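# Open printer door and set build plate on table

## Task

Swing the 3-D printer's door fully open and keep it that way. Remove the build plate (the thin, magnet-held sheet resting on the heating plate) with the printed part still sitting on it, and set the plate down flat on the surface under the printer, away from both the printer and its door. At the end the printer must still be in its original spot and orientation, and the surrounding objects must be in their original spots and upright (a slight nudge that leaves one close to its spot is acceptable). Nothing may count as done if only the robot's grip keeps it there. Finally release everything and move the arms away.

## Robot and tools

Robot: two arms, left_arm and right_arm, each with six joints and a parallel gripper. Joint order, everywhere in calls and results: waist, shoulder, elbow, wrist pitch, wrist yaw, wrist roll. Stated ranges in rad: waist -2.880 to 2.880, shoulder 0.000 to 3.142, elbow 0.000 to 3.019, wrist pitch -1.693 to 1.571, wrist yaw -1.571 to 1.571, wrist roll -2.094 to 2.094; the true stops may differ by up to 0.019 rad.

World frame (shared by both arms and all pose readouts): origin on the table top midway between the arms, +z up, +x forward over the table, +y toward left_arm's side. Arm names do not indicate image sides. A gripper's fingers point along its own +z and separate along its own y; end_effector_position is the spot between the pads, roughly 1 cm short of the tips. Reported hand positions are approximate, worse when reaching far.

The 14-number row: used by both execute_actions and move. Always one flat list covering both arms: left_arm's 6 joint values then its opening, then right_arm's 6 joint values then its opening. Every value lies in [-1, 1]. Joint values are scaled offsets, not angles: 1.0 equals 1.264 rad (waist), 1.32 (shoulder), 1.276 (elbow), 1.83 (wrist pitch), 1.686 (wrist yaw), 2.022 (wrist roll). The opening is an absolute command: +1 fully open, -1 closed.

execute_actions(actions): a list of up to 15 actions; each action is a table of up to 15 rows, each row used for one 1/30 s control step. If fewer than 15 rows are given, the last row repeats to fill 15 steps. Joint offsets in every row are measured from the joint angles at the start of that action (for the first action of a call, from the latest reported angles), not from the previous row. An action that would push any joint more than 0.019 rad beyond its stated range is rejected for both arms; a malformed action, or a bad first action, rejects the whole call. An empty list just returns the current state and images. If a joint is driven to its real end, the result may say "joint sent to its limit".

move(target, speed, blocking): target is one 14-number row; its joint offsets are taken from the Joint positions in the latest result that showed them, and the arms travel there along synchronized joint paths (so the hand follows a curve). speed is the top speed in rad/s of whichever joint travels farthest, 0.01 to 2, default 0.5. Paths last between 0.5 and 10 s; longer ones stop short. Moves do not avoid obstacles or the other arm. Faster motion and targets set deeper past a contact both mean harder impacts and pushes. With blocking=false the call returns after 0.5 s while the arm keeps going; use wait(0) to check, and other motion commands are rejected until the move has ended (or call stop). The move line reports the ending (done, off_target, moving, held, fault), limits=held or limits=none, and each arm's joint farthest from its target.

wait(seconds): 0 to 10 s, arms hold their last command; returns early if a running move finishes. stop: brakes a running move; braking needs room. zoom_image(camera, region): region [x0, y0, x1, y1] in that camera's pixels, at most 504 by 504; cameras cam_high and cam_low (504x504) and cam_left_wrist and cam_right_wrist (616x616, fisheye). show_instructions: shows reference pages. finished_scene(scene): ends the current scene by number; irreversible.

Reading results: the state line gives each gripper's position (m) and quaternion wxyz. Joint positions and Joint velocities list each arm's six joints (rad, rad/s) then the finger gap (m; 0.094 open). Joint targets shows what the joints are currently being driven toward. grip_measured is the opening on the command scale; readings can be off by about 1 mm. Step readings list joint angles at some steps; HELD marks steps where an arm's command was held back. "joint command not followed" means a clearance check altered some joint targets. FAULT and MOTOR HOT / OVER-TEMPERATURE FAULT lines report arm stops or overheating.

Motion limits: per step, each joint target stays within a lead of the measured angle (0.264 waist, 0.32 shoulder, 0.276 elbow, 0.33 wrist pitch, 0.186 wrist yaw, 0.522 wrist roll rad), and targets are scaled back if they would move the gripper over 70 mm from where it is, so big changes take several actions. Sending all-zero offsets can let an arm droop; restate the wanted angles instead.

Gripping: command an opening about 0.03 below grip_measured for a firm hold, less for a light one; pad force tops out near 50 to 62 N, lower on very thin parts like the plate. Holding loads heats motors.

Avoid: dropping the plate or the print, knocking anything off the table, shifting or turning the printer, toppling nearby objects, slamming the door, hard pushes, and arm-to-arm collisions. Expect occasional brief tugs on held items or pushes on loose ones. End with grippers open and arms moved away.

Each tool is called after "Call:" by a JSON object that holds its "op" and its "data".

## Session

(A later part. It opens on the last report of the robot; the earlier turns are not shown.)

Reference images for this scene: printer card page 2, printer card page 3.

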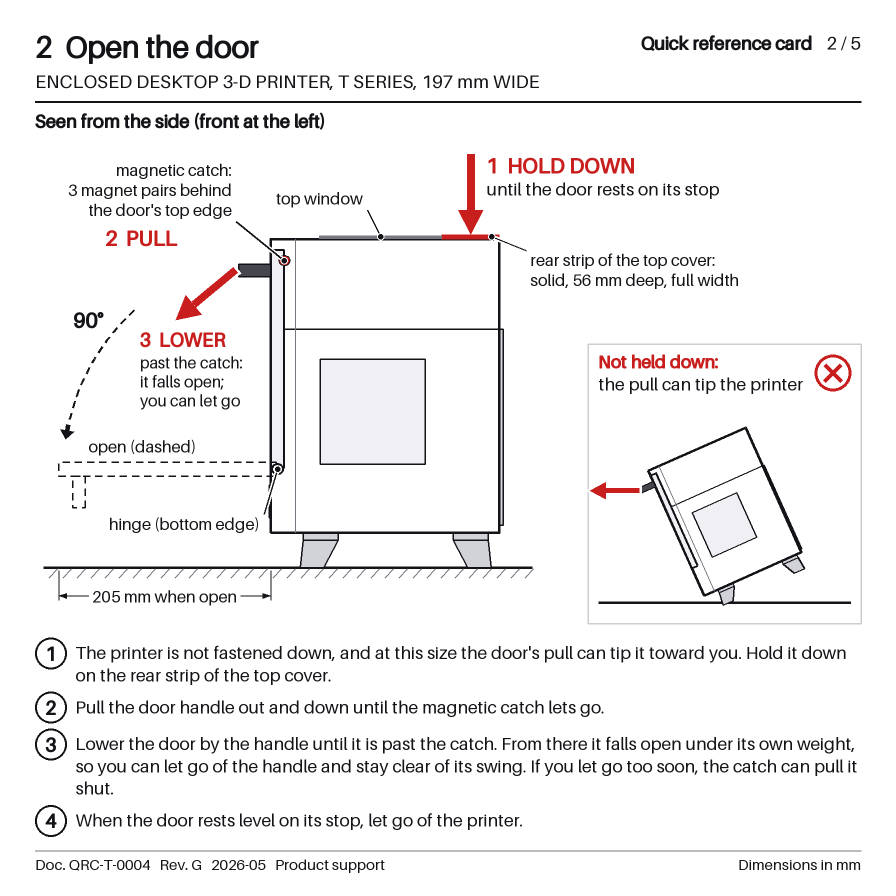

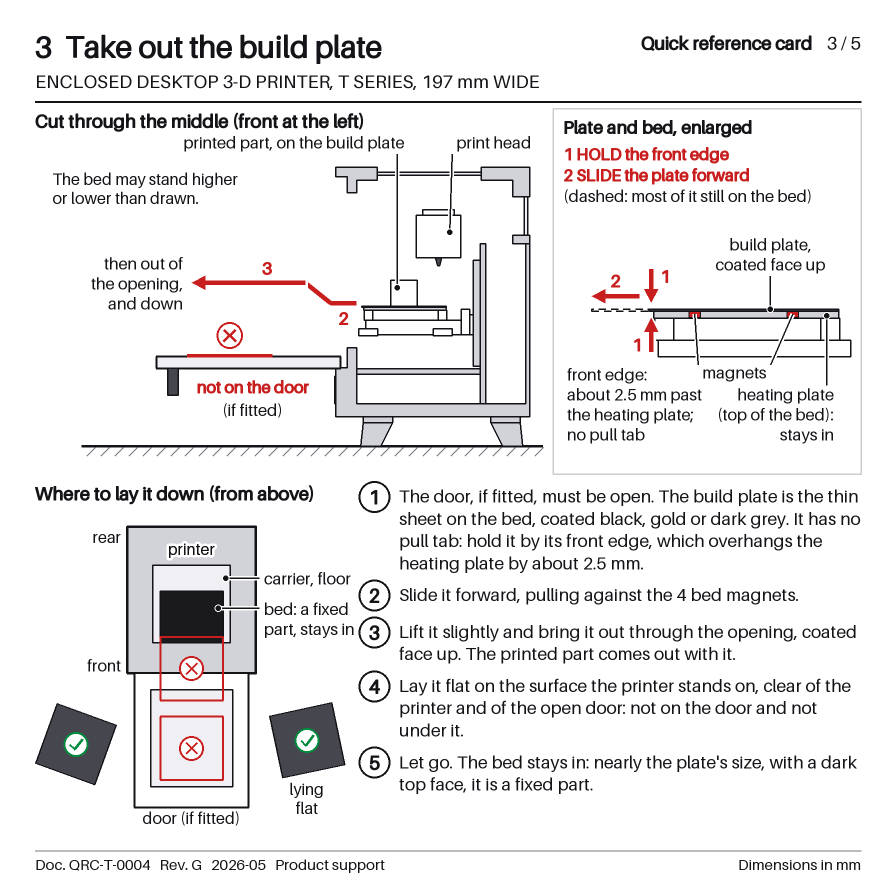

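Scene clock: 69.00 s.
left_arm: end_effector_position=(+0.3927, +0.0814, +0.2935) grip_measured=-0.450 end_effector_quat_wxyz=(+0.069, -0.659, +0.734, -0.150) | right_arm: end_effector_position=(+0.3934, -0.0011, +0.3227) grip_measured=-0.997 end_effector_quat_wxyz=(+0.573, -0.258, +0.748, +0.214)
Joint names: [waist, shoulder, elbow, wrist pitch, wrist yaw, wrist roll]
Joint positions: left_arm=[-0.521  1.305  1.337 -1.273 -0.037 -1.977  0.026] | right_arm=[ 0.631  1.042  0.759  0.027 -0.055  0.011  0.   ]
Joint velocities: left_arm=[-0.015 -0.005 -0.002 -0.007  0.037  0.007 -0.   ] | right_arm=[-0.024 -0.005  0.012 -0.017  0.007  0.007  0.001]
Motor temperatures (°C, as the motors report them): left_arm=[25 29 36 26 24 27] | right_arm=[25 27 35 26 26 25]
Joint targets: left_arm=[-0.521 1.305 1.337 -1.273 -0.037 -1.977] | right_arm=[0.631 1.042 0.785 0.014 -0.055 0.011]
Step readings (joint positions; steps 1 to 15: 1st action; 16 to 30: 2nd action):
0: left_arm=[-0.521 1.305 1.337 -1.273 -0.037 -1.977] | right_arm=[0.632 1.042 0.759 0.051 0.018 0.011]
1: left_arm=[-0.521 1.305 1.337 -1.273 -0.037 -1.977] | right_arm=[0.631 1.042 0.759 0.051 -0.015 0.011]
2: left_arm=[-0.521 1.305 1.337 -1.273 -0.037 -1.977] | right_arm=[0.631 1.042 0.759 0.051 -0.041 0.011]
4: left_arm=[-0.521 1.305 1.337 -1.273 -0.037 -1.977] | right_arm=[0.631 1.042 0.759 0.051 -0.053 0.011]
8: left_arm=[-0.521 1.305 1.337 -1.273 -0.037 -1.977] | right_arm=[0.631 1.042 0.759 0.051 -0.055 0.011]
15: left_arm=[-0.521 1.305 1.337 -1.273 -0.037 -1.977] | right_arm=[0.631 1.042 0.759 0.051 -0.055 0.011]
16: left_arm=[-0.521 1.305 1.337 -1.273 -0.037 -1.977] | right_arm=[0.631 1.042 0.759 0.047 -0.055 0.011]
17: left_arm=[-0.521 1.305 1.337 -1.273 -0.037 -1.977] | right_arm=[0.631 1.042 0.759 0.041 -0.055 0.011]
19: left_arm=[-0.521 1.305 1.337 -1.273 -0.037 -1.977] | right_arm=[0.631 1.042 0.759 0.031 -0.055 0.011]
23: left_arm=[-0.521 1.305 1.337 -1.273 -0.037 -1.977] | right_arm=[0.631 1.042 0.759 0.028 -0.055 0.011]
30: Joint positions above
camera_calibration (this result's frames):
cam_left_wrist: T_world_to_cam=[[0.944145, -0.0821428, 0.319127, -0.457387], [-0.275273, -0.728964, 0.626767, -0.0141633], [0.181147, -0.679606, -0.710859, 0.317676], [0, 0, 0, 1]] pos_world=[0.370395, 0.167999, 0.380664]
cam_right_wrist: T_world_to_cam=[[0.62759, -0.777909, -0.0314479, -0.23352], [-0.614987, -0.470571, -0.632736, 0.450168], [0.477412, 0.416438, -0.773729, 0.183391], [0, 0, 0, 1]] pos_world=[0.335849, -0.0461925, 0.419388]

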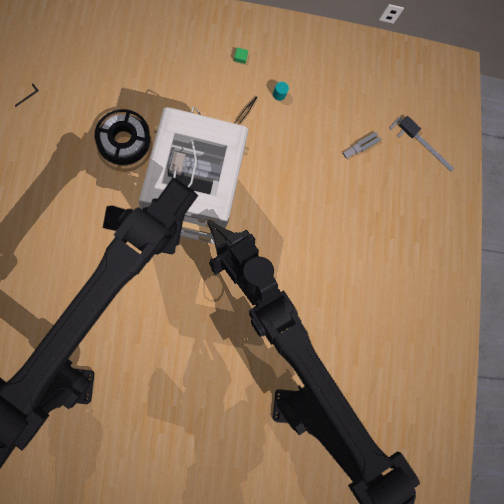

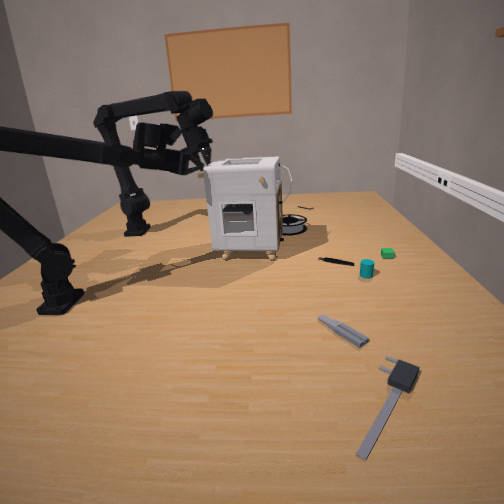

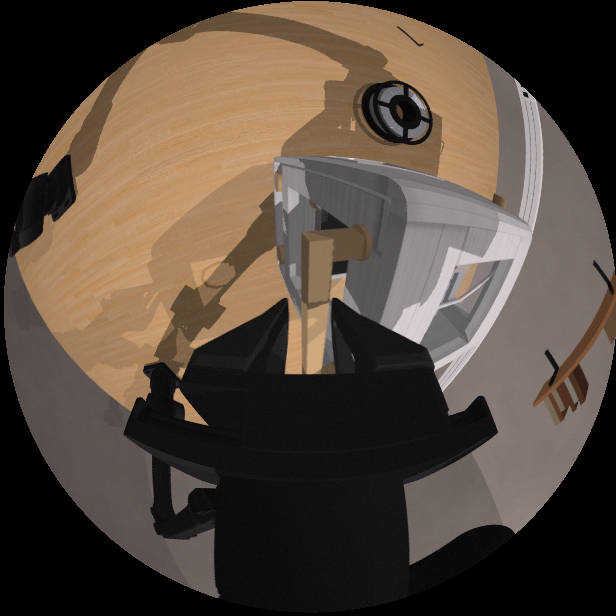

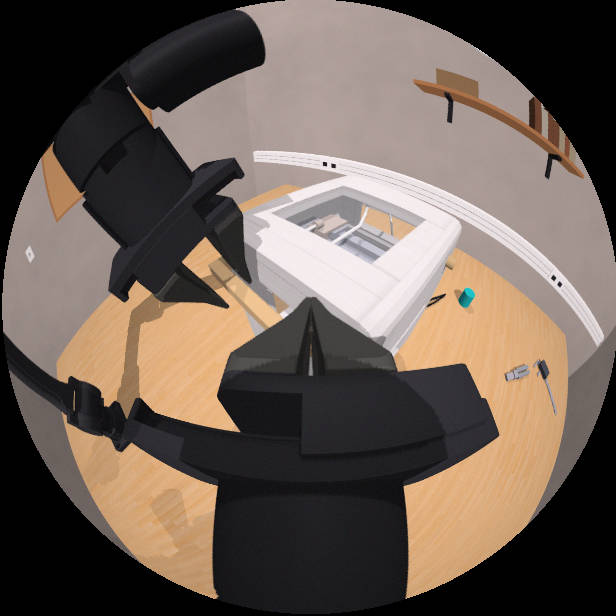

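Call:
{"op": "execute_actions", "data": {"actions": [[[0,0,-0.01,0,0,0,-0.5,0,0,0.02,-0.005,0.01,0,-1],[0,0,-0.012,0,0,0,-0.5,0,0,0.02,-0.005,0.02,0,-1],[0,0,-0.015,0,0,0,-0.5,0,0,0.02,-0.005,0.03,0,-1],[0,0,-0.015,0,0,0,-0.5,0,0,0.02,-0.005,0.04,0,-1]],[[-0.004,-0.004,-0.006,-0.008,0,0,-0.55,-0.01,0,0.02,-0.008,0.03,0,-1],[-0.008,-0.008,-0.012,-0.016,0,0,-0.55,-0.01,0,0.02,-0.008,0.03,0,-1],[-0.012,-0.012,-0.018,-0.024,0,0,-0.55,-0.01,0,0.02,-0.008,0.03,0,-1],[-0.016,-0.016,-0.024,-0.03,0,0,-0.55,-0.01,0,0.02,-0.008,0.03,0,-1],[-0.018,-0.02,-0.028,-0.036,0,0,-0.55,-0.01,0,0.02,-0.008,0.03,0,-1],[-0.02,-0.024,-0.032,-0.042,0,0,-0.55,-0.01,0,0.02,-0.008,0.03,0,-1]]]}}

Scene clock: 72.13 s.
left_arm: end_effector_position=(+0.3909, +0.0827, +0.2906) grip_measured=-0.547 end_effector_quat_wxyz=(+0.071, -0.659, +0.735, -0.147) | right_arm: end_effector_position=(+0.4009, -0.0115, +0.3226) grip_measured=-0.997 end_effector_quat_wxyz=(+0.583, -0.234, +0.757, +0.181)
Joint names: [waist, shoulder, elbow, wrist pitch, wrist yaw, wrist roll]
Joint positions: left_arm=[-0.522  1.302  1.328 -1.271 -0.042 -1.977  0.021] | right_arm=[0.637 1.041 0.759 0.025 0.035 0.011 0.   ]
Joint velocities: left_arm=[-0.005 -0.015  0.002  0.007 -0.051 -0.007  0.   ] | right_arm=[-0.015 -0.005  0.002 -0.012  0.051 -0.022 -0.   ]
Motor temperatures (°C, as the motors report them): left_arm=[25 29 36 26 24 27] | right_arm=[25 27 36 26 26 25]
Joint targets: left_arm=[-0.546 1.273 1.290 -1.348 -0.038 -1.977] | right_arm=[0.619 1.042 0.785 0.013 0.059 0.011]
Step readings (joint positions; steps 1 to 15: 1st action; 16 to 30: 2nd action):
0: left_arm=[-0.521 1.305 1.337 -1.273 -0.037 -1.977] | right_arm=[0.631 1.042 0.759 0.027 -0.055 0.011]
1: left_arm=[-0.521 1.305 1.337 -1.273 -0.037 -1.977] | right_arm=[0.631 1.042 0.759 0.027 -0.049 0.011]
2: left_arm=[-0.521 1.305 1.335 -1.273 -0.037 -1.977] | right_arm=[0.631 1.042 0.759 0.027 -0.036 0.011]
4: left_arm=[-0.521 1.305 1.331 -1.272 -0.038 -1.977] | right_arm=[0.631 1.042 0.759 0.027 -0.004 0.011]
8: left_arm=[-0.521 1.305 1.331 -1.271 -0.038 -1.977] | right_arm=[0.631 1.042 0.759 0.027 0.008 0.011]
15: left_arm=[-0.521 1.305 1.331 -1.271 -0.038 -1.977] | right_arm=[0.631 1.042 0.759 0.027 0.008 0.011]
16: left_arm=[-0.521 1.305 1.331 -1.271 -0.039 -1.977] | right_arm=[0.632 1.042 0.759 0.027 0.021 0.011]
17: left_arm=[-0.521 1.305 1.331 -1.270 -0.039 -1.977] | right_arm=[0.634 1.041 0.759 0.026 0.029 0.011]
19: left_arm=[-0.521 1.304 1.330 -1.271 -0.040 -1.977] | right_arm=[0.637 1.041 0.759 0.025 0.035 0.011]
23: left_arm=[-0.522 1.302 1.328 -1.271 -0.042 -1.977] | right_arm=[0.637 1.041 0.759 0.025 0.035 0.011]
30: Joint positions above
camera_calibration (this result's frames):
cam_left_wrist: T_world_to_cam=[[0.944518, -0.0840206, 0.317533, -0.454174], [-0.274432, -0.733061, 0.622341, -0.0105979], [0.180482, -0.674954, -0.715447, 0.318047], [0, 0, 0, 1]] pos_world=[0.368665, 0.168738, 0.378357]
cam_right_wrist: T_world_to_cam=[[0.561919, -0.827149, -0.00842114, -0.227942], [-0.643961, -0.431036, -0.632077, 0.461658], [0.519193, 0.360599, -0.774859, 0.167012], [0, 0, 0, 1]] pos_world=[0.338663, -0.0497748, 0.419295]

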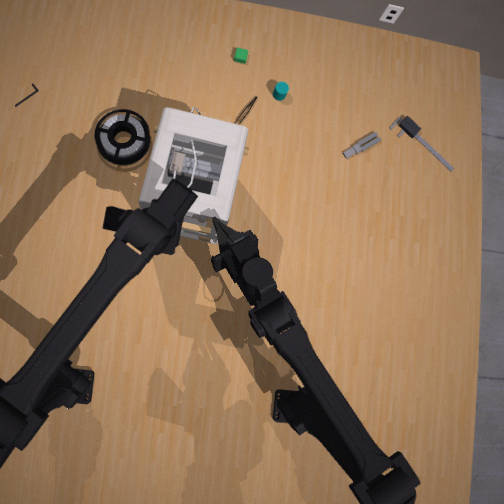

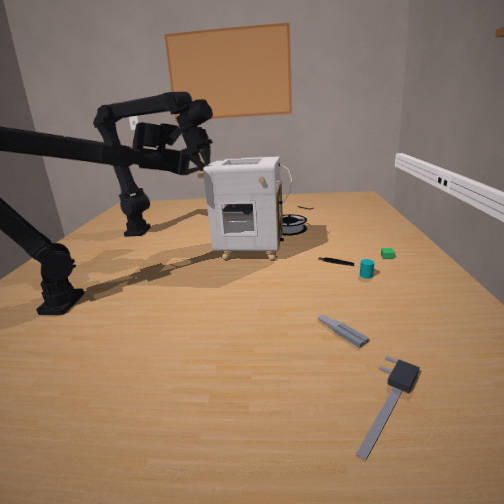

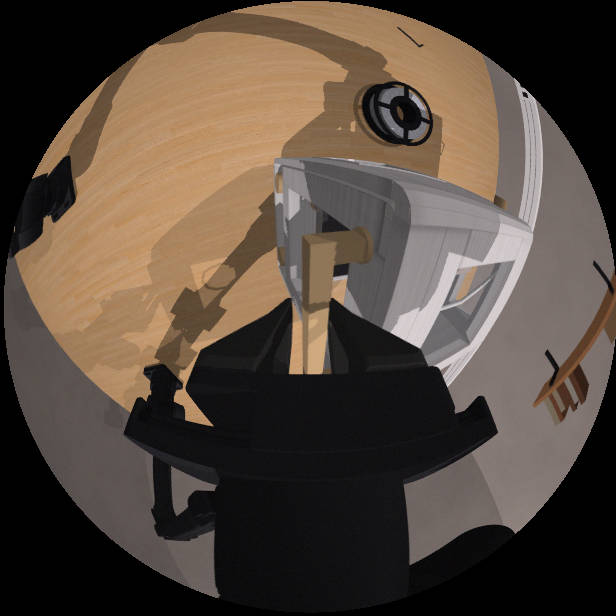

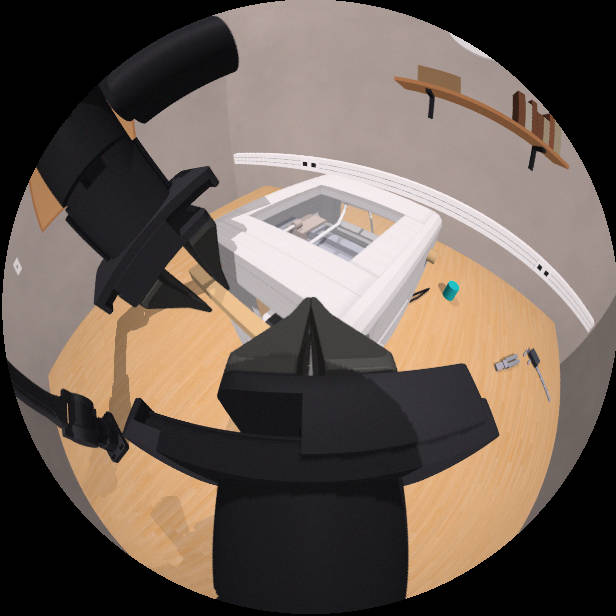

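Holding. Increase the pull.

Call:
{"op": "execute_actions", "data": {"actions": [[[-0.02,-0.024,-0.032,-0.045,0,0,-0.55,-0.025,0.01,0.02,-0.008,0.02,0,-1],[-0.022,-0.028,-0.035,-0.052,0,0,-0.55,-0.025,0.01,0.02,-0.008,0.02,0,-1],[-0.024,-0.032,-0.038,-0.059,0,0,-0.55,-0.025,0.01,0.02,-0.008,0.02,0,-1],[-0.026,-0.036,-0.041,-0.066,0,0,-0.55,-0.025,0.01,0.02,-0.008,0.02,0,-1],[-0.028,-0.04,-0.044,-0.073,0,0,-0.55,-0.025,0.01,0.02,-0.008,0.02,0,-1]]]}}

Scene clock: 73.50 s.
left_arm: end_effector_position=(+0.3397, +0.1000, +0.2787) grip_measured=-0.548 end_effector_quat_wxyz=(+0.049, -0.653, +0.751, -0.087) | right_arm: end_effector_position=(+0.4019, -0.0135, +0.3224) grip_measured=-0.997 end_effector_quat_wxyz=(+0.584, -0.230, +0.758, +0.176)
Joint names: [waist, shoulder, elbow, wrist pitch, wrist yaw, wrist roll]
Joint positions: left_arm=[-0.549  1.244  1.267 -1.398 -0.042 -1.977  0.021] | right_arm=[0.637 1.041 0.759 0.023 0.048 0.011 0.   ]
Joint velocities: left_arm=[ 0.015 -0.015 -0.002  0.012 -0.037  0.037  0.001] | right_arm=[ 0.015 -0.005 -0.017 -0.002 -0.022  0.007  0.   ]
Motor temperatures (°C, as the motors report them): left_arm=[25 29 36 26 24 27] | right_arm=[25 27 36 26 26 25]
Joint targets: left_arm=[-0.558 1.249 1.272 -1.404 -0.042 -1.977] | right_arm=[0.605 1.055 0.785 0.011 0.069 0.011]
Step readings (joint positions):
0: left_arm=[-0.522 1.302 1.328 -1.271 -0.042 -1.977] | right_arm=[0.637 1.041 0.759 0.025 0.035 0.011]
1: left_arm=[-0.523 1.302 1.328 -1.271 -0.043 -1.977] | right_arm=[0.637 1.041 0.759 0.025 0.038 0.011]
2: left_arm=[-0.524 1.302 1.327 -1.271 -0.045 -1.977] | right_arm=[0.637 1.041 0.759 0.025 0.039 0.011]
4: left_arm=[-0.526 1.300 1.325 -1.271 -0.048 -1.977] | right_arm=[0.637 1.041 0.759 0.024 0.039 0.011]
8: left_arm=[-0.534 1.287 1.313 -1.319 -0.046 -1.977] | right_arm=[0.637 1.041 0.759 0.023 0.043 0.011]
15: Joint positions above
camera_calibration (this result's frames):
cam_left_wrist: T_world_to_cam=[[0.970965, -0.126963, 0.202747, -0.373223], [-0.225717, -0.766958, 0.600689, -0.0116852], [0.0792337, -0.629012, -0.773347, 0.376368], [0, 0, 0, 1]] pos_world=[0.329928, 0.180392, 0.373752]
cam_right_wrist: T_world_to_cam=[[0.551507, -0.834155, -0.00504503, -0.227182], [-0.648862, -0.425182, -0.63103, 0.463055], [0.524232, 0.351291, -0.775742, 0.16522], [0, 0, 0, 1]] pos_world=[0.339137, -0.0506631, 0.419224]

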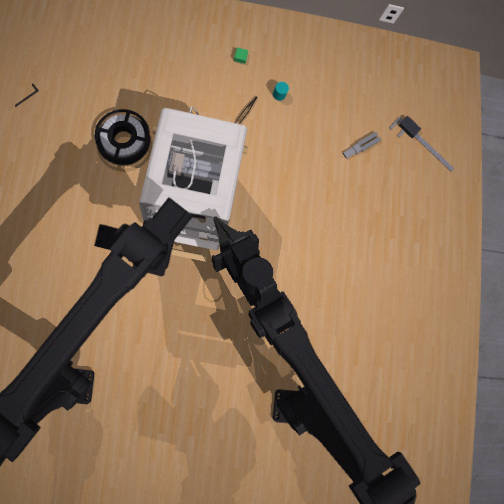

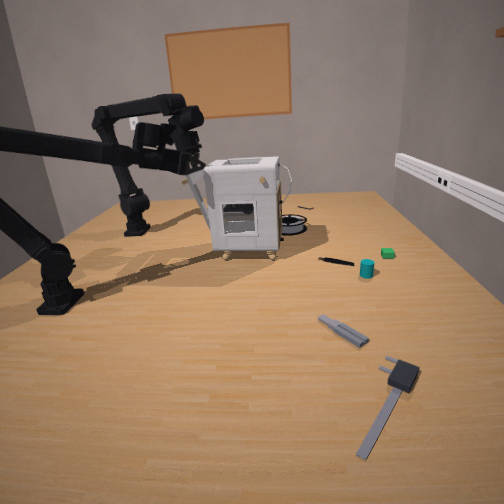

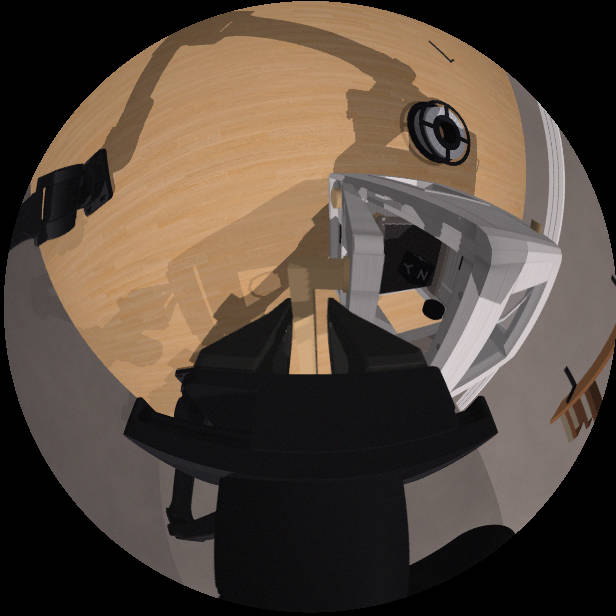

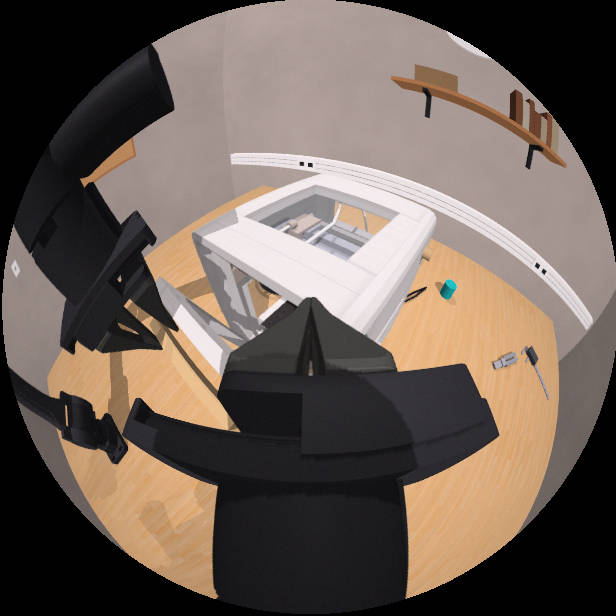

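Call:
{"op": "move", "data": {"target": [-0.106,-0.355,-0.487,0.385,0.025,-0.026,-0.45,-0.005,0,0.02,0,0,0,-1], "speed": 0.2}}

Scene clock: 78.67 s.
left_arm: end_effector_position=(+0.2667, +0.0874, +0.2089) grip_measured=-0.452 end_effector_quat_wxyz=(+0.079, -0.583, +0.732, -0.344) | right_arm: end_effector_position=(+0.4013, -0.0128, +0.3226) grip_measured=-0.997 end_effector_quat_wxyz=(+0.584, -0.231, +0.758, +0.178)
Joint names: [waist, shoulder, elbow, wrist pitch, wrist yaw, wrist roll]
Joint positions: left_arm=[-0.672  0.78   0.645 -0.715 -0.001 -2.018  0.026] | right_arm=[0.637 1.04  0.759 0.023 0.044 0.011 0.   ]
Joint velocities: left_arm=[-0.024 -0.015  0.012  0.012  0.007  0.051 -0.001] | right_arm=[-0.015  0.005  0.002 -0.012  0.007 -0.007  0.001]
Motor temperatures (°C, as the motors report them): left_arm=[25 29 36 26 24 27] | right_arm=[25 27 36 26 26 25]
Joint targets: left_arm=[-0.683 0.776 0.645 -0.694 0.000 -2.030] | right_arm=[0.631 1.040 0.785 0.023 0.049 0.011]
move: off_target (left_arm, right_arm); limits=none; left_arm: farthest joint: the wrist pitch, 0.021 radians from its target (0.705 radians at the start); right_arm: farthest joint: the elbow, 0.026 radians from its target (0.026 radians at the start)
camera_calibration (this result's frames):
cam_left_wrist: T_world_to_cam=[[0.795831, -0.0760024, 0.60073, -0.330743], [-0.55146, -0.500722, 0.66721, 0.0537773], [0.250089, -0.862265, -0.440402, 0.22548], [0, 0, 0, 1]] pos_world=[0.236481, 0.196214, 0.262108]
cam_right_wrist: T_world_to_cam=[[0.555201, -0.831693, -0.0061358, -0.227375], [-0.647179, -0.427371, -0.631279, 0.462471], [0.522408, 0.354458, -0.775532, 0.166108], [0, 0, 0, 1]] pos_world=[0.338764, -0.0503387, 0.419375]

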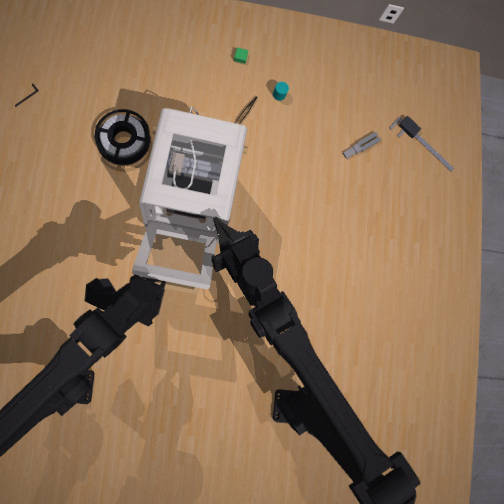

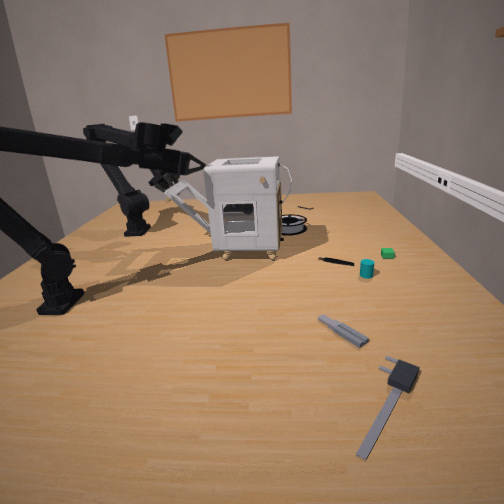

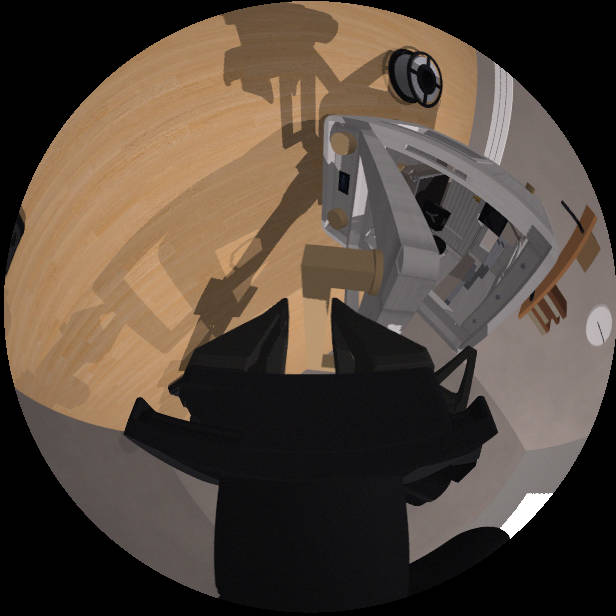

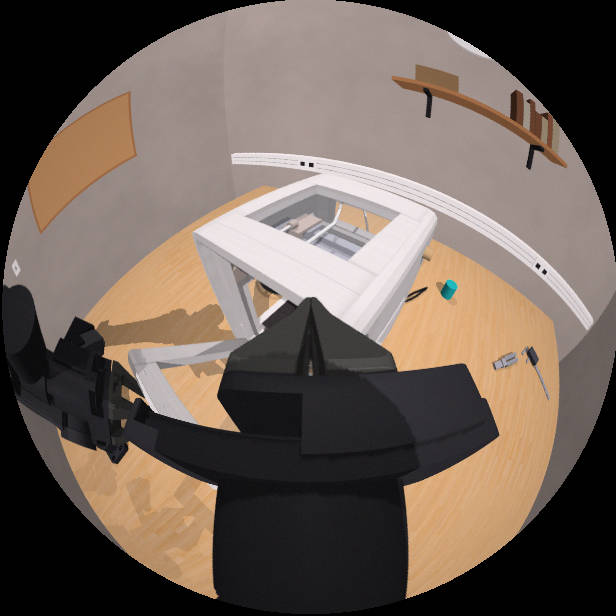

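Call:
{"op": "move", "data": {"target": [-0.103,-0.02,-0.40,0.553,0,0.078,-0.45,-0.005,0,0.02,0,0,0,-1], "speed": 0.3}}

Scene clock: 84.13 s.
left_arm: end_effector_position=(+0.2424, +0.0643, +0.1433) grip_measured=-0.451 end_effector_quat_wxyz=(+0.144, -0.430, +0.686, -0.569) | right_arm: end_effector_position=(+0.4011, -0.0125, +0.3226) grip_measured=-0.997 end_effector_quat_wxyz=(+0.584, -0.232, +0.758, +0.178)
Joint names: [waist, shoulder, elbow, wrist pitch, wrist yaw, wrist roll]
Joint positions: left_arm=[-0.777  0.75   0.142  0.291 -0.014 -1.887  0.026] | right_arm=[0.637 1.04  0.759 0.023 0.042 0.011 0.   ]
Joint velocities: left_arm=[ 0.005 -0.005 -0.017 -0.007 -0.007 -0.081 -0.   ] | right_arm=[-0.024 -0.005  0.012 -0.002 -0.007  0.007 -0.001]
Motor temperatures (°C, as the motors report them): left_arm=[25 28 36 26 24 27] | right_arm=[25 27 36 26 26 25]
Joint targets: left_arm=[-0.802 0.753 0.134 0.297 -0.000 -1.860] | right_arm=[0.631 1.040 0.785 0.023 0.044 0.011]
move: off_target (left_arm, right_arm); limits=none; left_arm: farthest joint: the wrist roll, 0.027 radians from its target (0.158 radians at the start); right_arm: farthest joint: the elbow, 0.026 radians from its target (0.026 radians at the start)
camera_calibration (this result's frames):
cam_left_wrist: T_world_to_cam=[[0.42318, 0.025609, 0.905683, -0.233572], [-0.878517, -0.232932, 0.417073, 0.170492], [0.221644, -0.972156, -0.0760745, 0.144468], [0, 0, 0, 1]] pos_world=[0.216603, 0.18614, 0.151426]
cam_right_wrist: T_world_to_cam=[[0.556732, -0.830666, -0.0066225, -0.227492], [-0.646573, -0.428317, -0.631259, 0.462204], [0.521529, 0.355724, -0.775544, 0.166478], [0, 0, 0, 1]] pos_world=[0.338678, -0.0502204, 0.419375]

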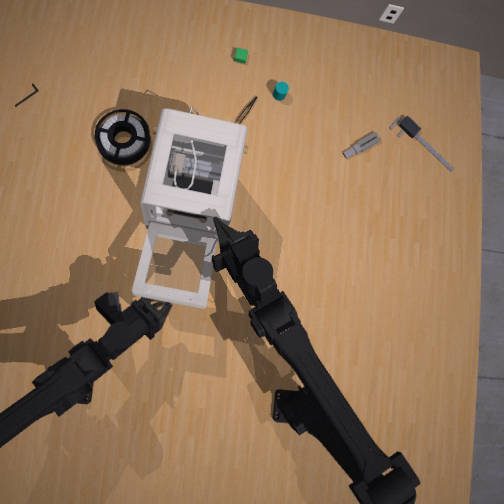

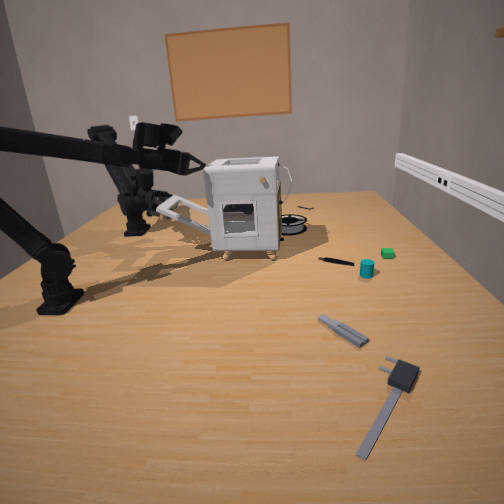

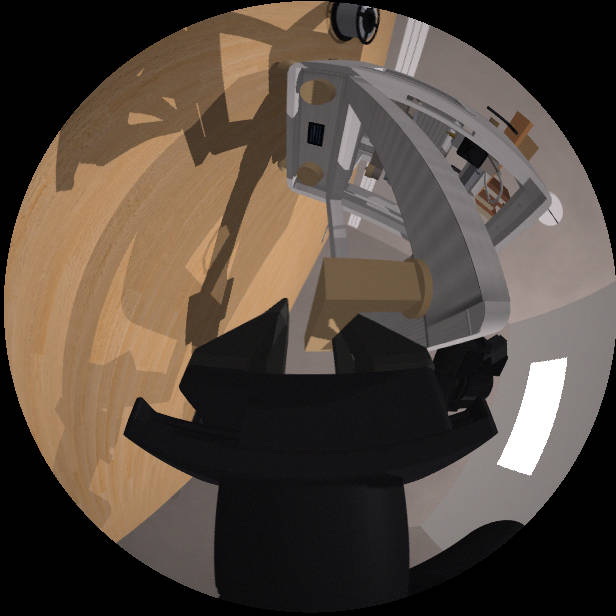

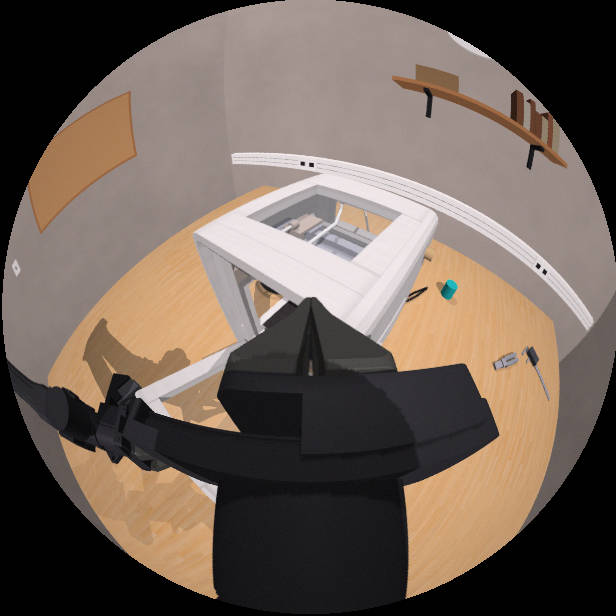

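Call:
{"op": "move", "data": {"target": [-0.02,0.445,-0.08,0.393,0,0.07,-0.45,-0.005,0,0.02,0,0,0,-1], "speed": 0.25}}

Scene clock: 88.13 s.
left_arm: end_effector_position=(+0.2495, +0.0582, +0.1085) grip_measured=-0.451 end_effector_quat_wxyz=(+0.193, -0.377, +0.668, -0.612) | right_arm: end_effector_position=(+0.4011, -0.0125, +0.3226) grip_measured=-0.997 end_effector_quat_wxyz=(+0.584, -0.232, +0.758, +0.178)
Joint names: [waist, shoulder, elbow, wrist pitch, wrist yaw, wrist roll]
Joint positions: left_arm=[-0.784  1.285  0.048  1.059 -0.032 -1.784  0.026] | right_arm=[0.637 1.04  0.759 0.023 0.042 0.011 0.   ]
Joint velocities: left_arm=[-0.015  0.005 -0.007 -0.022 -0.037 -0.007 -0.   ] | right_arm=[-0.024 -0.015 -0.007  0.007  0.022  0.007 -0.001]
Motor temperatures (°C, as the motors report them): left_arm=[25 28 35 26 24 27] | right_arm=[25 27 36 26 26 25]
Joint targets: left_arm=[-0.803 1.337 0.039 1.010 -0.014 -1.746] | right_arm=[0.631 1.040 0.785 0.023 0.042 0.011]
move: off_target (left_arm, right_arm); limits=none; left_arm: farthest joint: the shoulder, 0.053 radians from its target (0.588 radians at the start); right_arm: farthest joint: the elbow, 0.026 radians from its target (0.026 radians at the start)
camera_calibration (this result's frames):
cam_left_wrist: T_world_to_cam=[[0.26337, 0.0407285, 0.963835, -0.172262], [-0.940408, -0.211935, 0.265925, 0.220497], [0.215101, -0.976435, -0.0175159, 0.129853], [0, 0, 0, 1]] pos_world=[0.224795, 0.18054, 0.109671]
cam_right_wrist: T_world_to_cam=[[0.556732, -0.830666, -0.0066225, -0.227492], [-0.646573, -0.428317, -0.631259, 0.462204], [0.521529, 0.355724, -0.775544, 0.166478], [0, 0, 0, 1]] pos_world=[0.338678, -0.0502204, 0.419375]

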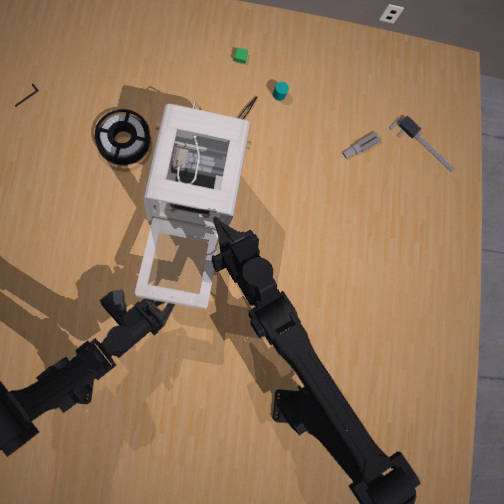

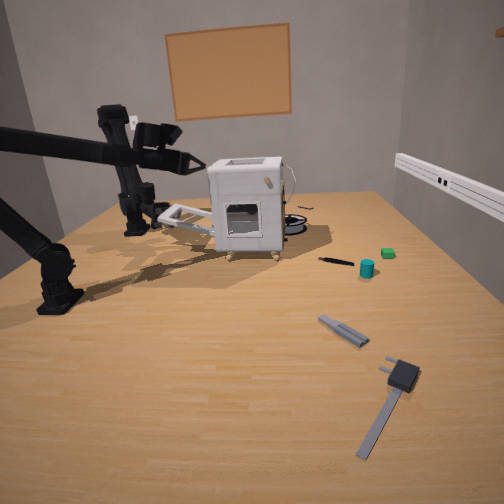

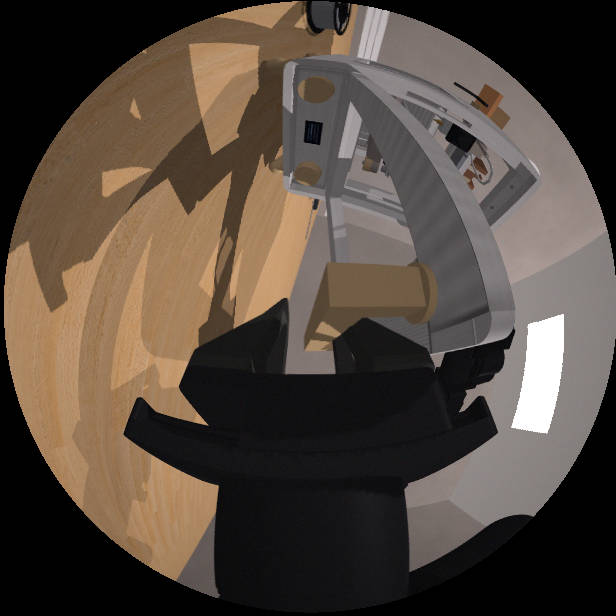

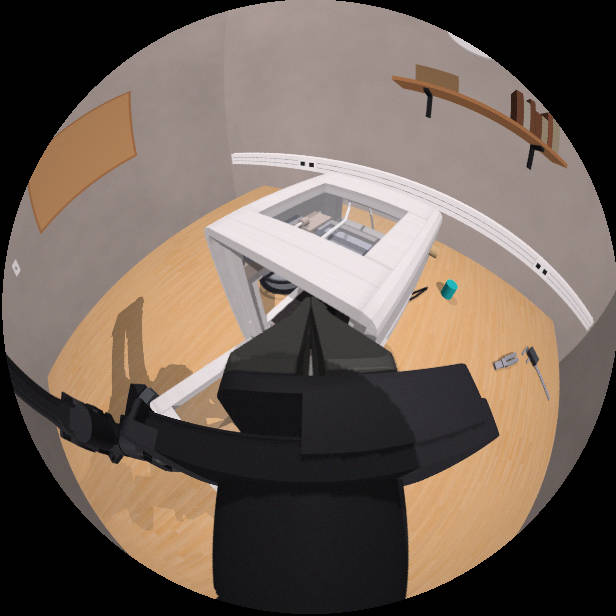

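Call:
{"op": "move", "data": {"target": [-0.05,0.02,0,-0.05,0,0.04,-0.4,0,0,0.02,0,0,0,-1], "speed": 0.06}}

Scene clock: 90.90 s.
left_arm: end_effector_position=(+0.2484, +0.0564, +0.1080) grip_measured=-0.401 end_effector_quat_wxyz=(+0.198, -0.378, +0.670, -0.608) | right_arm: end_effector_position=(+0.4011, -0.0125, +0.3226) grip_measured=-0.997 end_effector_quat_wxyz=(+0.584, -0.232, +0.758, +0.178)
Joint names: [waist, shoulder, elbow, wrist pitch, wrist yaw, wrist roll]
Joint positions: left_arm=[-0.804  1.276  0.051  1.04  -0.061 -1.782  0.028] | right_arm=[0.637 1.04  0.759 0.023 0.042 0.011 0.   ]
Joint velocities: left_arm=[ 0.005 -0.005 -0.012 -0.007 -0.022 -0.022 -0.   ] | right_arm=[ 0.005 -0.015 -0.002 -0.007 -0.051 -0.037 -0.   ]
Motor temperatures (°C, as the motors report them): left_arm=[25 28 35 26 24 27] | right_arm=[25 27 36 26 26 25]
Joint targets: left_arm=[-0.847 1.311 0.048 0.967 -0.032 -1.703] | right_arm=[0.637 1.040 0.785 0.023 0.042 0.011]
move: off_target (left_arm, right_arm); limits=none; left_arm: farthest joint: the wrist roll, 0.079 radians from its target (0.080 radians at the start); right_arm: farthest joint: the elbow, 0.026 radians from its target (0.026 radians at the start)
camera_calibration (this result's frames):
cam_left_wrist: T_world_to_cam=[[0.262888, 0.0332384, 0.964254, -0.1709], [-0.938734, -0.22204, 0.263584, 0.219632], [0.222864, -0.974471, -0.0271697, 0.127307], [0, 0, 0, 1]] pos_world=[0.222732, 0.178505, 0.110359]
cam_right_wrist: T_world_to_cam=[[0.556732, -0.830666, -0.0066225, -0.227492], [-0.646573, -0.428317, -0.631259, 0.462204], [0.521529, 0.355724, -0.775544, 0.166478], [0, 0, 0, 1]] pos_world=[0.338678, -0.0502204, 0.419375]

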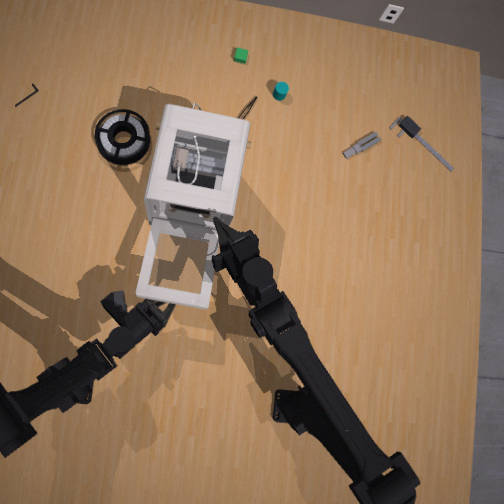

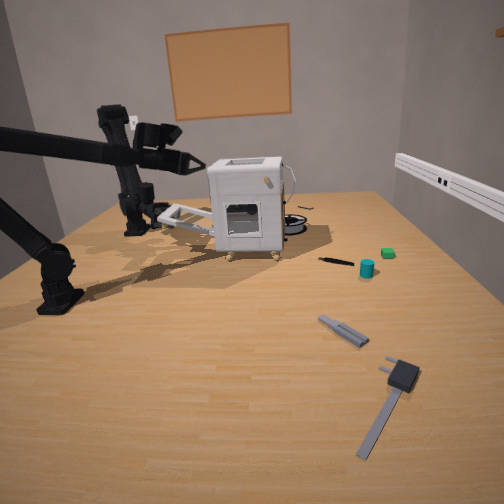

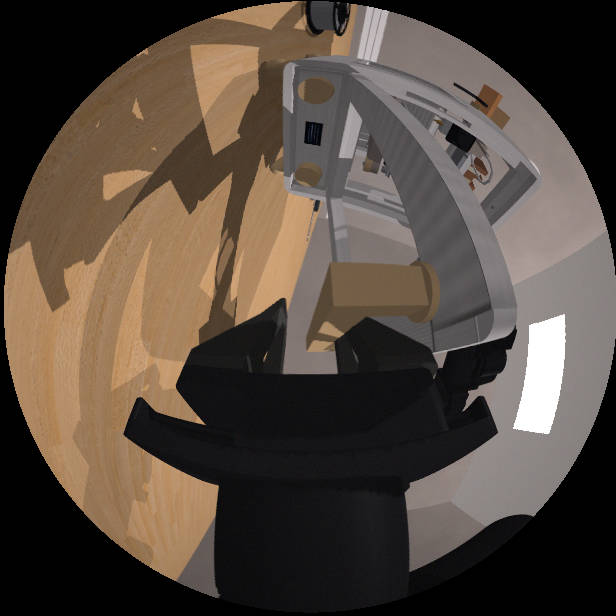

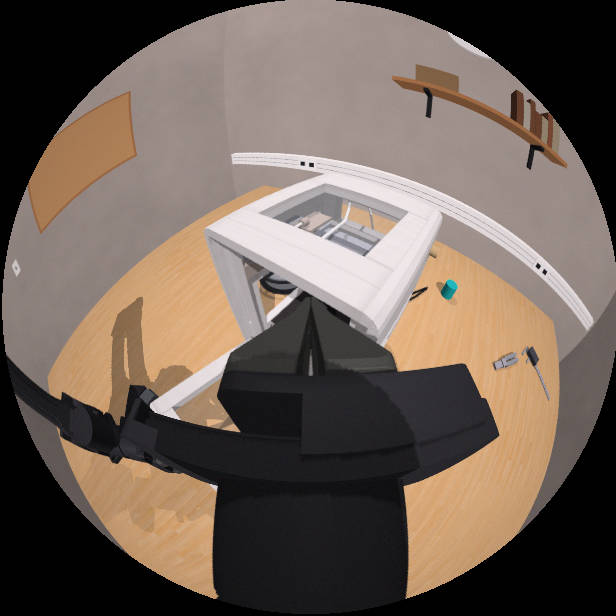

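Call:
{"op": "move", "data": {"target": [-0.04,-0.015,0,0.008,0.04,0,-0.4,0,0,0.02,0,0,0,-1], "speed": 0.05}}

Scene clock: 93.70 s.
left_arm: end_effector_position=(+0.2299, +0.0395, +0.1114) grip_measured=-0.401 end_effector_quat_wxyz=(+0.160, -0.347, +0.682, -0.624) | right_arm: end_effector_position=(+0.4011, -0.0125, +0.3226) grip_measured=-0.997 end_effector_quat_wxyz=(+0.584, -0.232, +0.758, +0.178)
Joint names: [waist, shoulder, elbow, wrist pitch, wrist yaw, wrist roll]
Joint positions: left_arm=[-0.844  1.268  0.048  1.048  0.006 -1.79   0.028] | right_arm=[0.637 1.04  0.759 0.023 0.042 0.011 0.   ]
Joint velocities: left_arm=[-0.015 -0.015  0.002  0.012 -0.037 -0.007 -0.   ] | right_arm=[-0.005 -0.005  0.012  0.012  0.051  0.007  0.   ]
Motor temperatures (°C, as the motors report them): left_arm=[25 28 35 26 24 27] | right_arm=[25 27 36 26 26 25]
Joint targets: left_arm=[-0.855 1.257 0.051 1.055 0.006 -1.781] | right_arm=[0.637 1.040 0.785 0.023 0.042 0.011]
move: off_target (right_arm); limits=none; left_arm: farthest joint: the waist, 0.011 radians from its target (0.050 radians at the start); right_arm: farthest joint: the elbow, 0.026 radians from its target (0.026 radians at the start)
camera_calibration (this result's frames):
cam_left_wrist: T_world_to_cam=[[0.271859, 0.0283739, 0.961919, -0.170368], [-0.95466, -0.118054, 0.27329, 0.196041], [0.121313, -0.992602, -0.00500658, 0.136721], [0, 0, 0, 1]] pos_world=[0.216882, 0.163687, 0.110989]
cam_right_wrist: T_world_to_cam=[[0.556732, -0.830666, -0.0066225, -0.227492], [-0.646573, -0.428317, -0.631259, 0.462204], [0.521529, 0.355724, -0.775544, 0.166478], [0, 0, 0, 1]] pos_world=[0.338678, -0.0502204, 0.419375]

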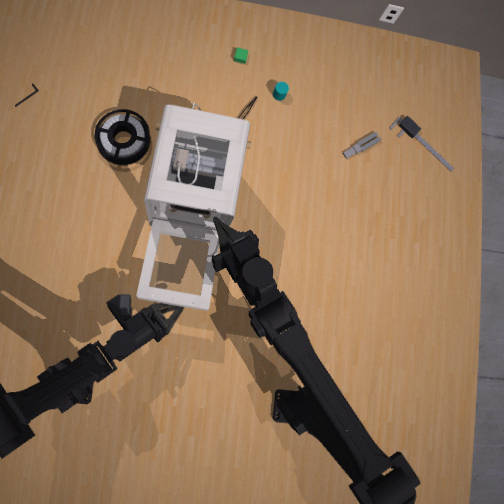

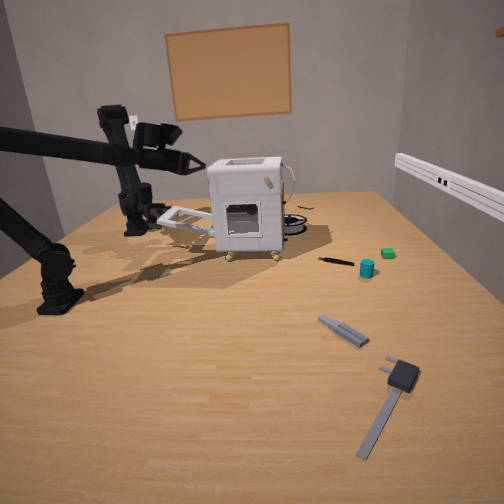

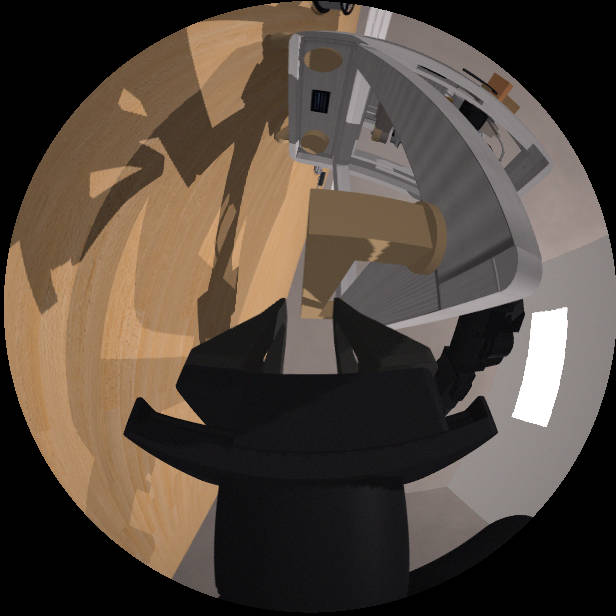

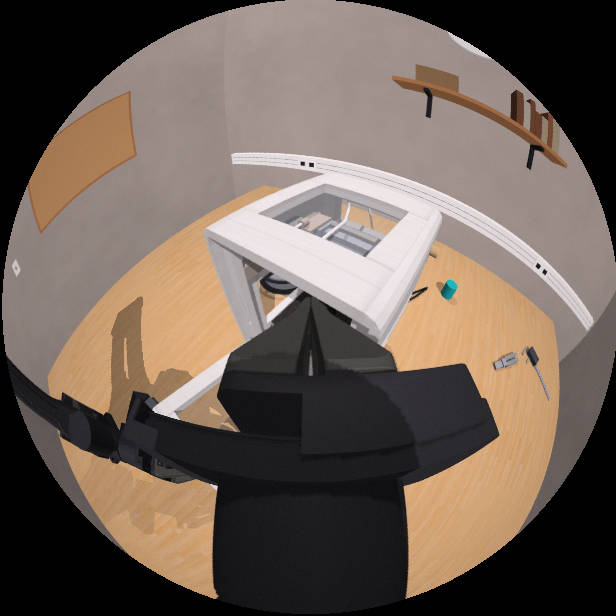

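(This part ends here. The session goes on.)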